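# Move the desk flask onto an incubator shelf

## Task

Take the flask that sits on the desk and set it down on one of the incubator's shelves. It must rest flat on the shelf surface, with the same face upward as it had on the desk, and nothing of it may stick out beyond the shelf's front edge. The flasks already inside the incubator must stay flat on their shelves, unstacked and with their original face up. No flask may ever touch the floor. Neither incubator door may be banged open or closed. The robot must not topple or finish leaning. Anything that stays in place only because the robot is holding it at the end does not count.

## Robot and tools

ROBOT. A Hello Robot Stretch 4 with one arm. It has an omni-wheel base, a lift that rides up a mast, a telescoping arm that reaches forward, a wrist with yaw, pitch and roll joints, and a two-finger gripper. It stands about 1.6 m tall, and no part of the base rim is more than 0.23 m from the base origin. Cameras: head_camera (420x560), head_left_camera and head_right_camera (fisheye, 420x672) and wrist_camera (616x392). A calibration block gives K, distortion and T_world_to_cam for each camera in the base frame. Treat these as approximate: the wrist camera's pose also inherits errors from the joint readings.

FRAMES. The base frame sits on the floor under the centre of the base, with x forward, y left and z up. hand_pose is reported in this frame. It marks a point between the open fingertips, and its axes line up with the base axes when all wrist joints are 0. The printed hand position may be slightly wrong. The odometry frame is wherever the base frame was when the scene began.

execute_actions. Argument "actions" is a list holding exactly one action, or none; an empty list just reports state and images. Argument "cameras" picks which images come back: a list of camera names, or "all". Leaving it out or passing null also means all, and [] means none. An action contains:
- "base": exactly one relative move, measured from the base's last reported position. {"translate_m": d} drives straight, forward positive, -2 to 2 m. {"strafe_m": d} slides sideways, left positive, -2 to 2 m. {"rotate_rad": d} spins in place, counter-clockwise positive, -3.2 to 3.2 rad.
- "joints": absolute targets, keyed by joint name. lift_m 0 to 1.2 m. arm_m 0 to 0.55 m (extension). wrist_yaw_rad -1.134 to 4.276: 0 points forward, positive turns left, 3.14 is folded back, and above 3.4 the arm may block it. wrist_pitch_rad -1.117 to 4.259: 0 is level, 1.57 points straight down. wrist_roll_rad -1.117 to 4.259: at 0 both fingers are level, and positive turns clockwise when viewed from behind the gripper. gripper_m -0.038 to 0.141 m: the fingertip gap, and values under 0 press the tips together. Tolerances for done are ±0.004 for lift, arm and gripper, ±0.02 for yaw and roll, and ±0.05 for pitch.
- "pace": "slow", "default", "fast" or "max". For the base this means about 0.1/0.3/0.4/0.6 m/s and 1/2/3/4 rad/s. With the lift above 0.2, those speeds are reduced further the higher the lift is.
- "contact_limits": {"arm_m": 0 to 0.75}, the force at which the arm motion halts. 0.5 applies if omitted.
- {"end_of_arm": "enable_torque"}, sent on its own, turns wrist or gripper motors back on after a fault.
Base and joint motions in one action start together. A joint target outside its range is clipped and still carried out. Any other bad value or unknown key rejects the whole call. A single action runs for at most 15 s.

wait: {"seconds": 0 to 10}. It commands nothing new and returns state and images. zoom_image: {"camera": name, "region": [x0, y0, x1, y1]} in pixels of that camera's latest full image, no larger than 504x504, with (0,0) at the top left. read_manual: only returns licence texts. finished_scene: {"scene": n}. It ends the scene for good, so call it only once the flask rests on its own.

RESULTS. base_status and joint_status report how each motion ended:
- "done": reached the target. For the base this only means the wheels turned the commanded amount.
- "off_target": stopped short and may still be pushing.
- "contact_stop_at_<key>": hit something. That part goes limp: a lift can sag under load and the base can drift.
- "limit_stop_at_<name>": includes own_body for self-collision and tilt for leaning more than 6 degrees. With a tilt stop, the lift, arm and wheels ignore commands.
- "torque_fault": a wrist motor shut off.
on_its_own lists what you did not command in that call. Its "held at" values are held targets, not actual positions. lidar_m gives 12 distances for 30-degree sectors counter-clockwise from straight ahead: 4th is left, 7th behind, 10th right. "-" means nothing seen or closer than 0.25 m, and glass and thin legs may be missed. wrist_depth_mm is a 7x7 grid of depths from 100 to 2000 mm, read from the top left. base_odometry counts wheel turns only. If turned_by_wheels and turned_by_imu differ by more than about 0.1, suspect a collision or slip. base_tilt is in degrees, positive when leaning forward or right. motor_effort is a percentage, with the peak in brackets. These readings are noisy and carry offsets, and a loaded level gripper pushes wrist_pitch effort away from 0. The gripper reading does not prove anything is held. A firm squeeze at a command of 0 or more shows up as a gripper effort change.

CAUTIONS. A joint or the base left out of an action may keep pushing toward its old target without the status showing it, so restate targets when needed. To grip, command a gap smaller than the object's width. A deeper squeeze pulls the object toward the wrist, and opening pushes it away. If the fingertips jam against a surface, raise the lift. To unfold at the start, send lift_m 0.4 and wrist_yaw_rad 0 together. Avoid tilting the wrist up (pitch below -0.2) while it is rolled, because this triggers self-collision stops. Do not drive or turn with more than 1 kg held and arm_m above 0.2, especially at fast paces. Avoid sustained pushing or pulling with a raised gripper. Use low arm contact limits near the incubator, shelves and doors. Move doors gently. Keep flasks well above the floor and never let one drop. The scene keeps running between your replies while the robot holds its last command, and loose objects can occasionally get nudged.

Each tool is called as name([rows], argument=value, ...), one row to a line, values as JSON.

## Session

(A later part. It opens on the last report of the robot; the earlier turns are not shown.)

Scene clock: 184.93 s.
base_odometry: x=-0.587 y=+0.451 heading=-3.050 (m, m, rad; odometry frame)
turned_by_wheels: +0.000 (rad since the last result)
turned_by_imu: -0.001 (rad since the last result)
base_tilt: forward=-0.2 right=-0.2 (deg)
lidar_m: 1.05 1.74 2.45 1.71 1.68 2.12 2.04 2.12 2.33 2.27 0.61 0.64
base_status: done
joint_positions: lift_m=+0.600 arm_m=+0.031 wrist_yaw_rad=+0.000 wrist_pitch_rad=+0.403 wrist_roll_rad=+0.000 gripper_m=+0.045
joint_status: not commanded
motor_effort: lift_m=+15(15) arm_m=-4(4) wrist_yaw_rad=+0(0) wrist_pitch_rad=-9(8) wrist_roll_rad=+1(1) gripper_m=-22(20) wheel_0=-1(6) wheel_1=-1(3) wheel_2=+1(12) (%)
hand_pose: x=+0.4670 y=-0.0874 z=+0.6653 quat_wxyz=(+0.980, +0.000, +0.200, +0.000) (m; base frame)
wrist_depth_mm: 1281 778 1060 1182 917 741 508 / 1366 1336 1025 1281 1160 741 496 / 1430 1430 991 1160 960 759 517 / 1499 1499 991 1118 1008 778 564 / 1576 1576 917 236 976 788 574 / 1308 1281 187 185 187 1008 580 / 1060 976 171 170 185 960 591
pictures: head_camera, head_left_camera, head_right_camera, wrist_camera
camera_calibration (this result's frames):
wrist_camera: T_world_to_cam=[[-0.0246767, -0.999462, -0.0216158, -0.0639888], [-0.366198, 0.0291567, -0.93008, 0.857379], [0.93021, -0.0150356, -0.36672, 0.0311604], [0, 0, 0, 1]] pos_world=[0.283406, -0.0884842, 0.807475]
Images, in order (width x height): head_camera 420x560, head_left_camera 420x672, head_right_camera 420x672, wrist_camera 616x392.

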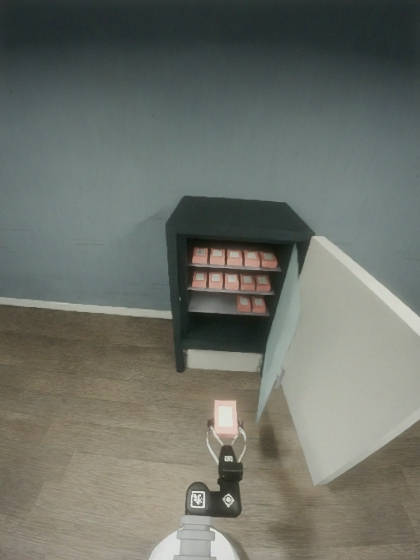

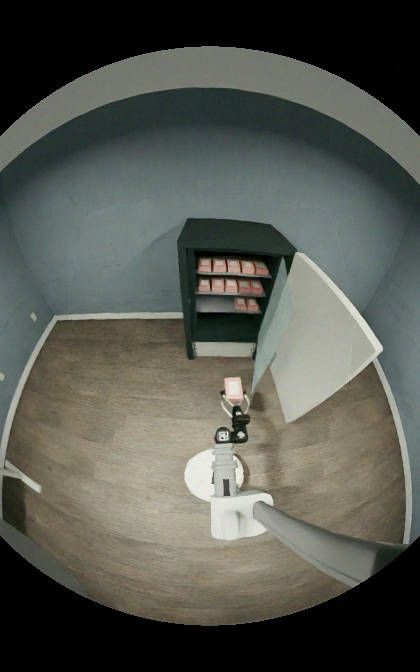

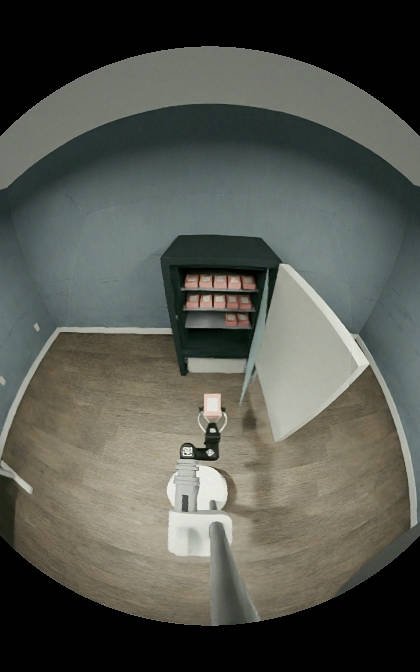

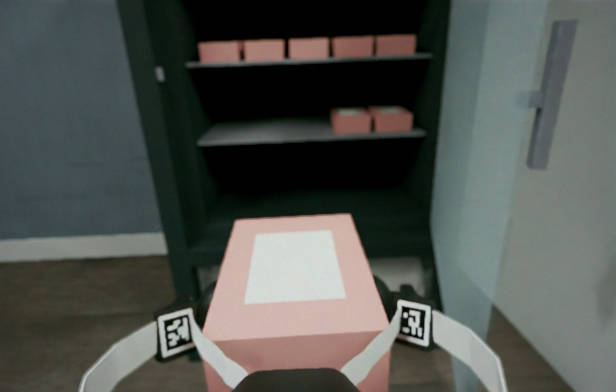

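execute_actions([
  {"base": {"strafe_m": 0.045}},
], cameras=[])

execute_actions([
  {"base": {"translate_m": 0.33}},
])

Scene clock: 225.33 s.
base_odometry: x=-0.583 y=+0.407 heading=-3.050 (m, m, rad; odometry frame)
turned_by_wheels: +0.000 (rad since the last result)
turned_by_imu: +0.000 (rad since the last result)
base_tilt: forward=-0.1 right=-0.2 (deg)
lidar_m: 1.05 1.71 2.42 1.70 1.65 2.06 2.04 2.11 2.39 2.32 0.64 0.67
base_status: done
joint_positions: lift_m=+0.600 arm_m=+0.031 wrist_yaw_rad=+0.000 wrist_pitch_rad=+0.403 wrist_roll_rad=+0.000 gripper_m=+0.045
joint_status: not commanded
motor_effort: lift_m=+15(15) arm_m=-4(4) wrist_yaw_rad=-1(1) wrist_pitch_rad=-7(9) wrist_roll_rad=+1(0) gripper_m=-20(21) wheel_0=+0(7) wheel_1=-1(8) wheel_2=+1(2) (%)
hand_pose: x=+0.4670 y=-0.0874 z=+0.6653 quat_wxyz=(+0.980, +0.000, +0.200, +0.000) (m; base frame)
wrist_depth_mm: 1281 1308 866 1182 1042 778 591 / 1336 1366 854 1281 1255 798 609 / 1430 1430 917 1160 1078 831 621 / 1499 1499 931 1098 1078 866 627 / 1576 1576 917 236 960 866 627 / 1308 1281 188 185 187 1118 640 / 1060 976 171 171 185 946 946
pictures: none
No camera images: the call's "cameras" was empty. Leave "cameras" out to get every camera's image.

Scene clock: 227.90 s.
base_odometry: x=-0.912 y=+0.376 heading=-3.050 (m, m, rad; odometry frame)
turned_by_wheels: +0.000 (rad since the last result)
turned_by_imu: -0.001 (rad since the last result)
base_tilt: forward=-0.2 right=-0.3 (deg)
lidar_m: 0.70 1.37 1.94 2.37 1.78 2.28 2.37 2.50 2.42 0.54 0.39 0.74
base_status: done
joint_positions: lift_m=+0.600 arm_m=+0.031 wrist_yaw_rad=+0.000 wrist_pitch_rad=+0.403 wrist_roll_rad=+0.000 gripper_m=+0.045
joint_status: not commanded
motor_effort: lift_m=+15(15) arm_m=-4(4) wrist_yaw_rad=+0(1) wrist_pitch_rad=-8(9) wrist_roll_rad=+1(0) gripper_m=-23(21) wheel_0=-1(4) wheel_1=-1(4) wheel_2=+1(9) (%)
hand_pose: x=+0.4670 y=-0.0874 z=+0.6653 quat_wxyz=(+0.980, +0.000, +0.200, +0.000) (m; base frame)
wrist_depth_mm: 960 477 831 878 878 627 504 / 1042 496 691 946 946 683 521 / 1078 512 778 878 778 640 544 / 1160 517 676 661 946 691 564 / 1205 580 609 236 798 715 591 / 1281 585 188 185 187 654 609 / 1060 621 171 171 185 627 621
pictures: head_camera, head_left_camera, head_right_camera, wrist_camera
camera_calibration (this result's frames):
wrist_camera: T_world_to_cam=[[-0.0245663, -0.999464, -0.0216159, -0.064011], [-0.366204, 0.0291164, -0.930079, 0.857379], [0.93021, -0.0149327, -0.366724, 0.0311629], [0, 0, 0, 1]] pos_world=[0.283415, -0.0884751, 0.807475]
Images, in order (width x height): head_camera 420x560, head_left_camera 420x672, head_right_camera 420x672, wrist_camera 616x392.

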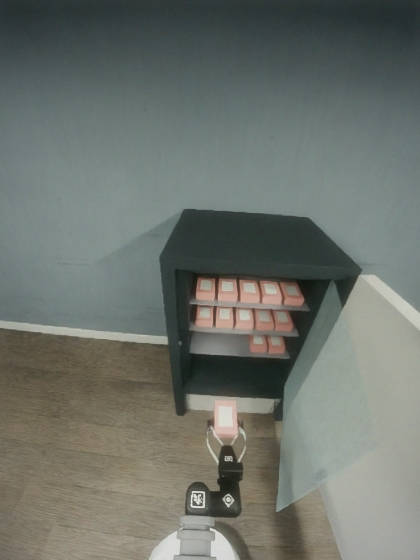

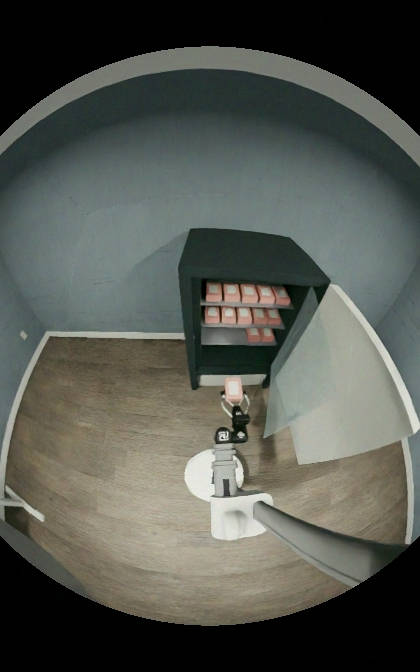

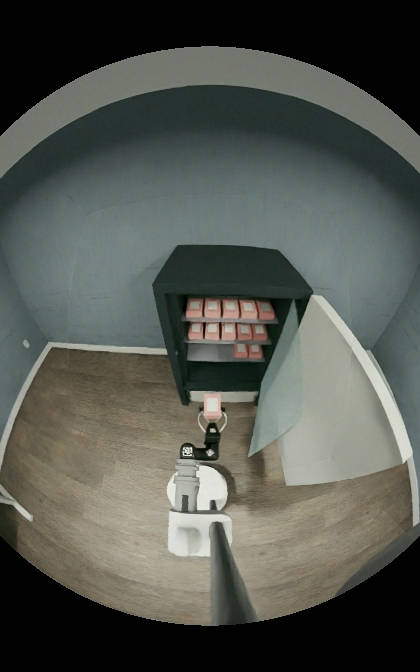

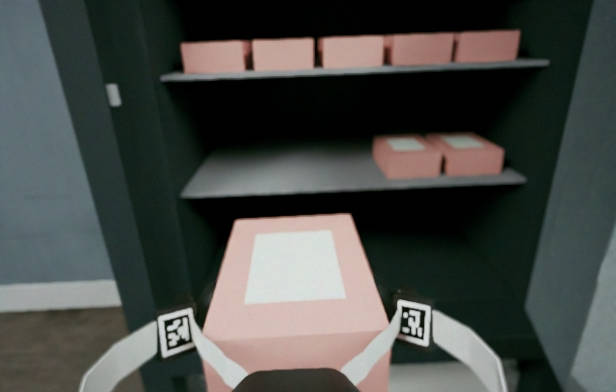

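execute_actions([
  {"joints": {"arm_m": 0.47, "lift_m": 0.585}, "contact_limits": {"arm_m": 0.2}},
], cameras=["head_camera", "wrist_camera"])

Scene clock: 249.97 s.
base_odometry: x=-0.912 y=+0.376 heading=-3.050 (m, m, rad; odometry frame)
turned_by_wheels: +0.000 (rad since the last result)
turned_by_imu: -0.001 (rad since the last result)
base_tilt: forward=+0.0 right=-0.2 (deg)
lidar_m: 0.72 1.40 1.98 2.37 1.77 2.33 2.37 2.49 2.43 0.53 0.42 0.70
base_status: not commanded
joint_positions: lift_m=+0.585 arm_m=+0.469 wrist_yaw_rad=+0.000 wrist_pitch_rad=+0.403 wrist_roll_rad=+0.000 gripper_m=+0.045
joint_status: all done
motor_effort: lift_m=+14(17) arm_m=+4(6) wrist_yaw_rad=+0(0) wrist_pitch_rad=-7(8) wrist_roll_rad=+1(1) gripper_m=-21(21) wheel_0=-1(1) wheel_1=-1(0) wheel_2=+1(1) (%)
contact_limits: arm_m 0.2
hand_pose: x=+0.9056 y=-0.0874 z=+0.6504 quat_wxyz=(+0.980, +0.000, +0.200, +0.000) (m; base frame)
wrist_depth_mm: 127 133 129 129 137 131 132 / 134 138 135 135 138 137 138 / 131 126 120 539 544 549 512 / 263 399 530 521 512 496 480 / 260 368 353 236 375 370 291 / 258 310 187 186 187 283 242 / 246 237 171 171 185 230 230
pictures: head_camera, wrist_camera
camera_calibration (this result's frames):
wrist_camera: T_world_to_cam=[[-0.0245046, -0.999466, -0.0216194, -0.0535971], [-0.366074, 0.0290949, -0.930131, 1.00404], [0.930263, -0.0148782, -0.366592, -0.382398], [0, 0, 0, 1]] pos_world=[0.721971, -0.0884703, 0.792548]
Images, in order (width x height): head_camera 420x560, wrist_camera 616x392.

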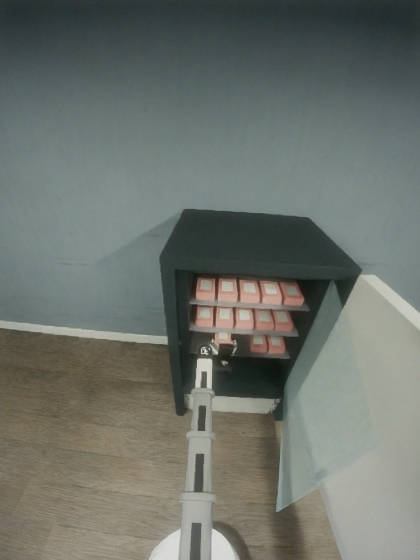

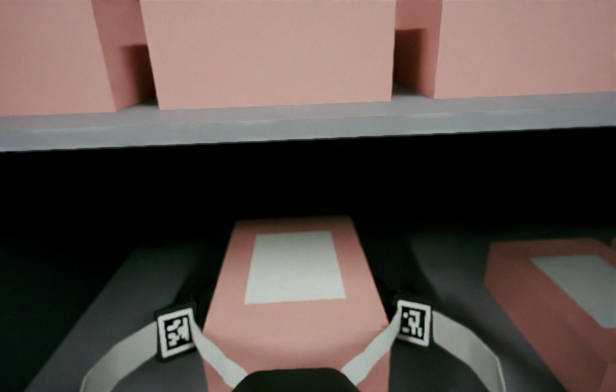

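execute_actions([
  {"joints": {"arm_m": 0.49, "lift_m": 0.56}, "pace": "slow", "contact_limits": {"arm_m": 0.2}},
], cameras=["wrist_camera"])

Scene clock: 260.67 s.
base_odometry: x=-0.912 y=+0.376 heading=-3.050 (m, m, rad; odometry frame)
turned_by_wheels: +0.000 (rad since the last result)
turned_by_imu: -0.001 (rad since the last result)
base_tilt: forward=-0.2 right=+0.0 (deg)
lidar_m: 0.68 1.41 1.98 2.38 1.74 2.32 2.34 2.49 2.44 0.52 0.41 0.75
base_status: not commanded
joint_positions: lift_m=+0.560 arm_m=+0.489 wrist_yaw_rad=+0.000 wrist_pitch_rad=+0.403 wrist_roll_rad=+0.000 gripper_m=+0.045
joint_status: all done
motor_effort: lift_m=+14(14) arm_m=+4(5) wrist_yaw_rad=+0(1) wrist_pitch_rad=-9(9) wrist_roll_rad=+1(1) gripper_m=-20(19) wheel_0=-1(1) wheel_1=+0(1) wheel_2=+1(1) (%)
contact_limits: arm_m 0.2
hand_pose: x=+0.9255 y=-0.0874 z=+0.6254 quat_wxyz=(+0.980, +0.000, +0.200, +0.000) (m; base frame)
wrist_depth_mm: 109 110 109 110 137 126 - / 268 413 492 492 496 500 496 / 265 402 517 521 525 535 517 / 263 397 462 452 442 433 427 / 260 342 309 236 327 307 251 / 251 271 187 185 187 256 233 / 224 207 171 171 185 200 212
pictures: wrist_camera
camera_calibration (this result's frames):
wrist_camera: T_world_to_cam=[[-0.0245047, -0.999466, -0.0216192, -0.0536481], [-0.366076, 0.0290948, -0.93013, 0.98811], [0.930262, -0.0148783, -0.366593, -0.410125], [0, 0, 0, 1]] pos_world=[0.741932, -0.0884703, 0.767562]
Images, in order (width x height): wrist_camera 616x392.

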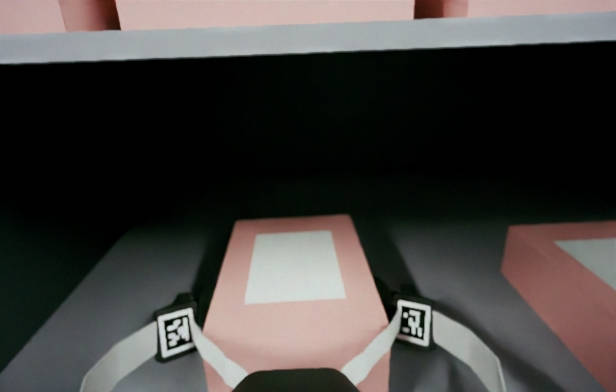

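execute_actions([
  {"joints": {"lift_m": 0.553}, "pace": "slow"},
], cameras=["wrist_camera"])

Scene clock: 264.27 s.
base_odometry: x=-0.912 y=+0.376 heading=-3.050 (m, m, rad; odometry frame)
turned_by_wheels: +0.000 (rad since the last result)
turned_by_imu: +0.000 (rad since the last result)
base_tilt: forward=-0.1 right=-0.1 (deg)
lidar_m: 0.71 1.41 1.96 2.39 1.78 2.32 2.38 2.49 2.43 0.51 0.41 0.73
base_status: not commanded
joint_positions: lift_m=+0.553 arm_m=+0.489 wrist_yaw_rad=+0.000 wrist_pitch_rad=+0.403 wrist_roll_rad=+0.000 gripper_m=+0.045
joint_status: all done
motor_effort: lift_m=+14(15) arm_m=+4(4) wrist_yaw_rad=-1(0) wrist_pitch_rad=-9(9) wrist_roll_rad=+1(0) gripper_m=-19(21) wheel_0=-1(1) wheel_1=+0(0) wheel_2=+0(0) (%)
hand_pose: x=+0.9255 y=-0.0874 z=+0.6184 quat_wxyz=(+0.980, +0.000, +0.200, +0.000) (m; base frame)
wrist_depth_mm: 222 303 469 469 473 477 477 / 268 410 488 492 496 500 496 / 266 404 517 521 525 525 512 / 263 392 445 433 424 415 407 / 260 327 294 236 312 296 244 / 247 258 187 185 187 246 228 / 216 198 171 170 185 192 203
pictures: wrist_camera
camera_calibration (this result's frames):
wrist_camera: T_world_to_cam=[[-0.0245047, -0.999466, -0.0216191, -0.0537996], [-0.366076, 0.0290947, -0.93013, 0.9816], [0.930262, -0.0148783, -0.366593, -0.412692], [0, 0, 0, 1]] pos_world=[0.741934, -0.0884703, 0.760562]
Images, in order (width x height): wrist_camera 616x392.

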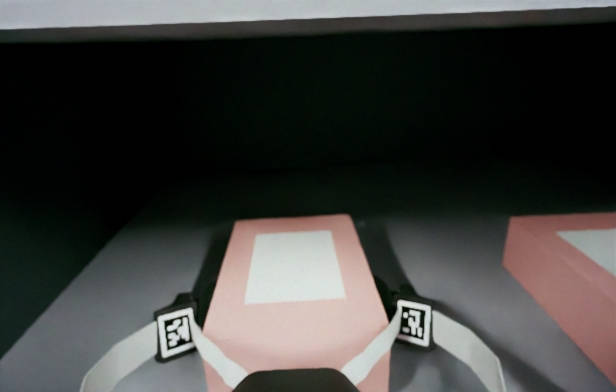

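execute_actions([
  {"joints": {"gripper_m": 0.125}, "pace": "slow"},
], cameras=["wrist_camera"])

Scene clock: 269.87 s.
base_odometry: x=-0.912 y=+0.376 heading=-3.050 (m, m, rad; odometry frame)
turned_by_wheels: +0.000 (rad since the last result)
turned_by_imu: -0.001 (rad since the last result)
base_tilt: forward=-0.1 right=-0.2 (deg)
lidar_m: 0.71 1.43 1.96 2.38 1.75 2.31 2.39 2.50 2.44 0.53 0.41 0.74
base_status: not commanded
joint_positions: lift_m=+0.553 arm_m=+0.489 wrist_yaw_rad=+0.000 wrist_pitch_rad=+0.402 wrist_roll_rad=+0.000 gripper_m=+0.125
joint_status: all done
motor_effort: lift_m=+14(14) arm_m=+4(4) wrist_yaw_rad=+0(0) wrist_pitch_rad=-5(9) wrist_roll_rad=+1(0) gripper_m=+2(21) wheel_0=-1(1) wheel_1=+0(0) wheel_2=+1(1) (%)
hand_pose: x=+0.9256 y=-0.0874 z=+0.6186 quat_wxyz=(+0.980, +0.000, +0.200, +0.000) (m; base frame)
wrist_depth_mm: 208 304 415 473 477 477 477 / 268 410 488 492 496 496 500 / 266 404 517 521 525 530 512 / 263 397 449 436 427 418 410 / 260 329 296 243 314 296 245 / 247 240 203 192 198 237 229 / 216 200 190 156 200 200 204
pictures: wrist_camera
camera_calibration (this result's frames):
wrist_camera: T_world_to_cam=[[-0.0246028, -0.999463, -0.0216375, -0.0537213], [-0.365379, 0.0291366, -0.930403, 0.98134], [0.930534, -0.0149847, -0.3659, -0.413379], [0, 0, 0, 1]] pos_world=[0.741903, -0.0884797, 0.760623]
Images, in order (width x height): wrist_camera 616x392.

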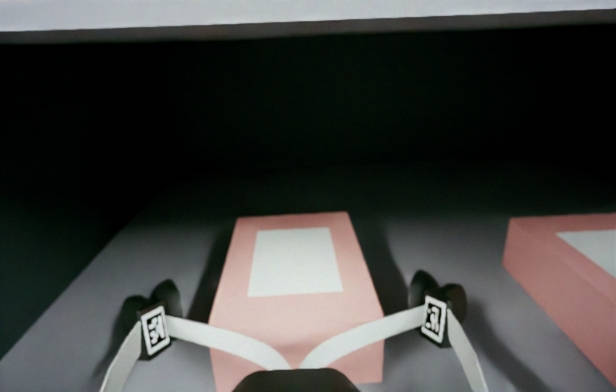

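Released. Now retract the arm with a slight lift.

execute_actions([
  {"joints": {"arm_m": 0.15, "lift_m": 0.563}},
])

Scene clock: 274.40 s.
base_odometry: x=-0.912 y=+0.376 heading=-3.050 (m, m, rad; odometry frame)
turned_by_wheels: +0.000 (rad since the last result)
turned_by_imu: -0.001 (rad since the last result)
base_tilt: forward=-0.2 right=-0.2 (deg)
lidar_m: 0.70 1.39 1.96 2.38 1.76 2.29 2.38 2.48 2.41 0.53 0.42 0.71
base_status: not commanded
joint_positions: lift_m=+0.563 arm_m=+0.151 wrist_yaw_rad=+0.000 wrist_pitch_rad=+0.402 wrist_roll_rad=+0.000 gripper_m=+0.125
joint_status: all done
motor_effort: lift_m=+21(21) arm_m=-5(4) wrist_yaw_rad=+0(1) wrist_pitch_rad=-6(8) wrist_roll_rad=+0(0) gripper_m=+0(1) wheel_0=-1(1) wheel_1=+0(1) wheel_2=+1(1) (%)
hand_pose: x=+0.5871 y=-0.0874 z=+0.6280 quat_wxyz=(+0.980, +0.000, +0.200, +0.000) (m; base frame)
wrist_depth_mm: 345 407 418 424 421 427 449 / 340 427 798 831 831 723 504 / 355 421 668 647 640 525 496 / 379 439 559 512 854 661 496 / 407 455 707 741 723 676 525 / 1138 413 585 580 216 544 525 / 1008 449 521 156 521 504 517
pictures: head_camera, head_left_camera, head_right_camera, wrist_camera
camera_calibration (this result's frames):
wrist_camera: T_world_to_cam=[[-0.0246879, -0.999461, -0.021631, -0.0618218], [-0.365631, 0.0291658, -0.930303, 0.86646], [0.930432, -0.0150582, -0.366154, -0.0947422], [0, 0, 0, 1]] pos_world=[0.40343, -0.0884862, 0.770043]
Images, in order (width x height): head_camera 420x560, head_left_camera 420x672, head_right_camera 420x672, wrist_camera 616x392.

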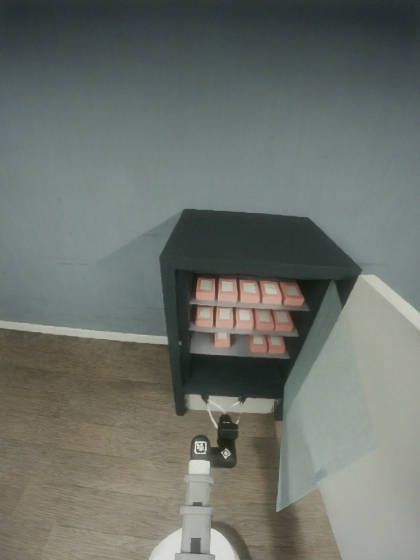

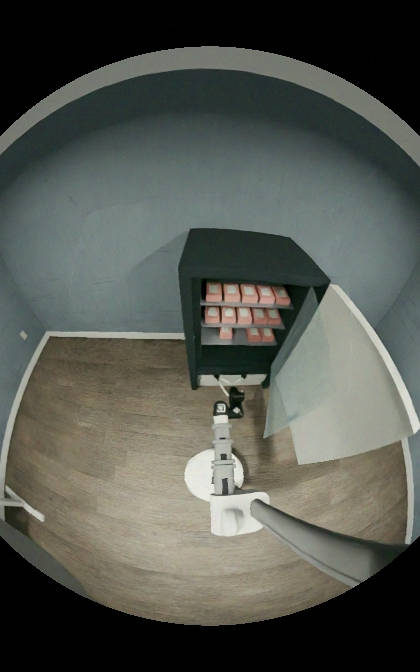

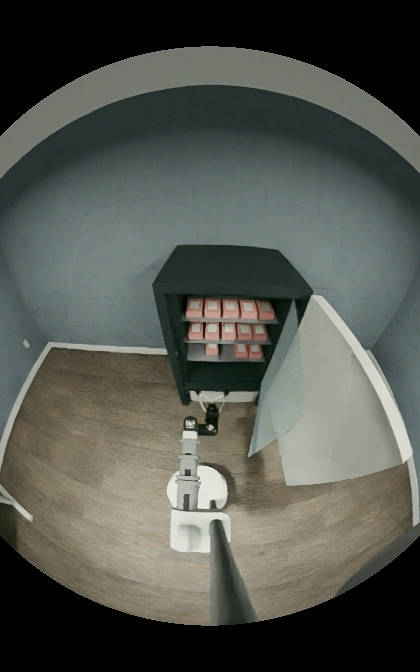

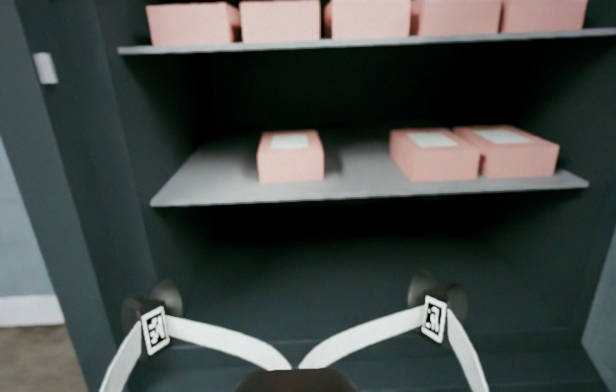

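The flask is lying flat on the bottom shelf, label up and well behind the front edge, and the other flasks look undisturbed.

finished_scene(scene=2)

The scene is finished: the task was done.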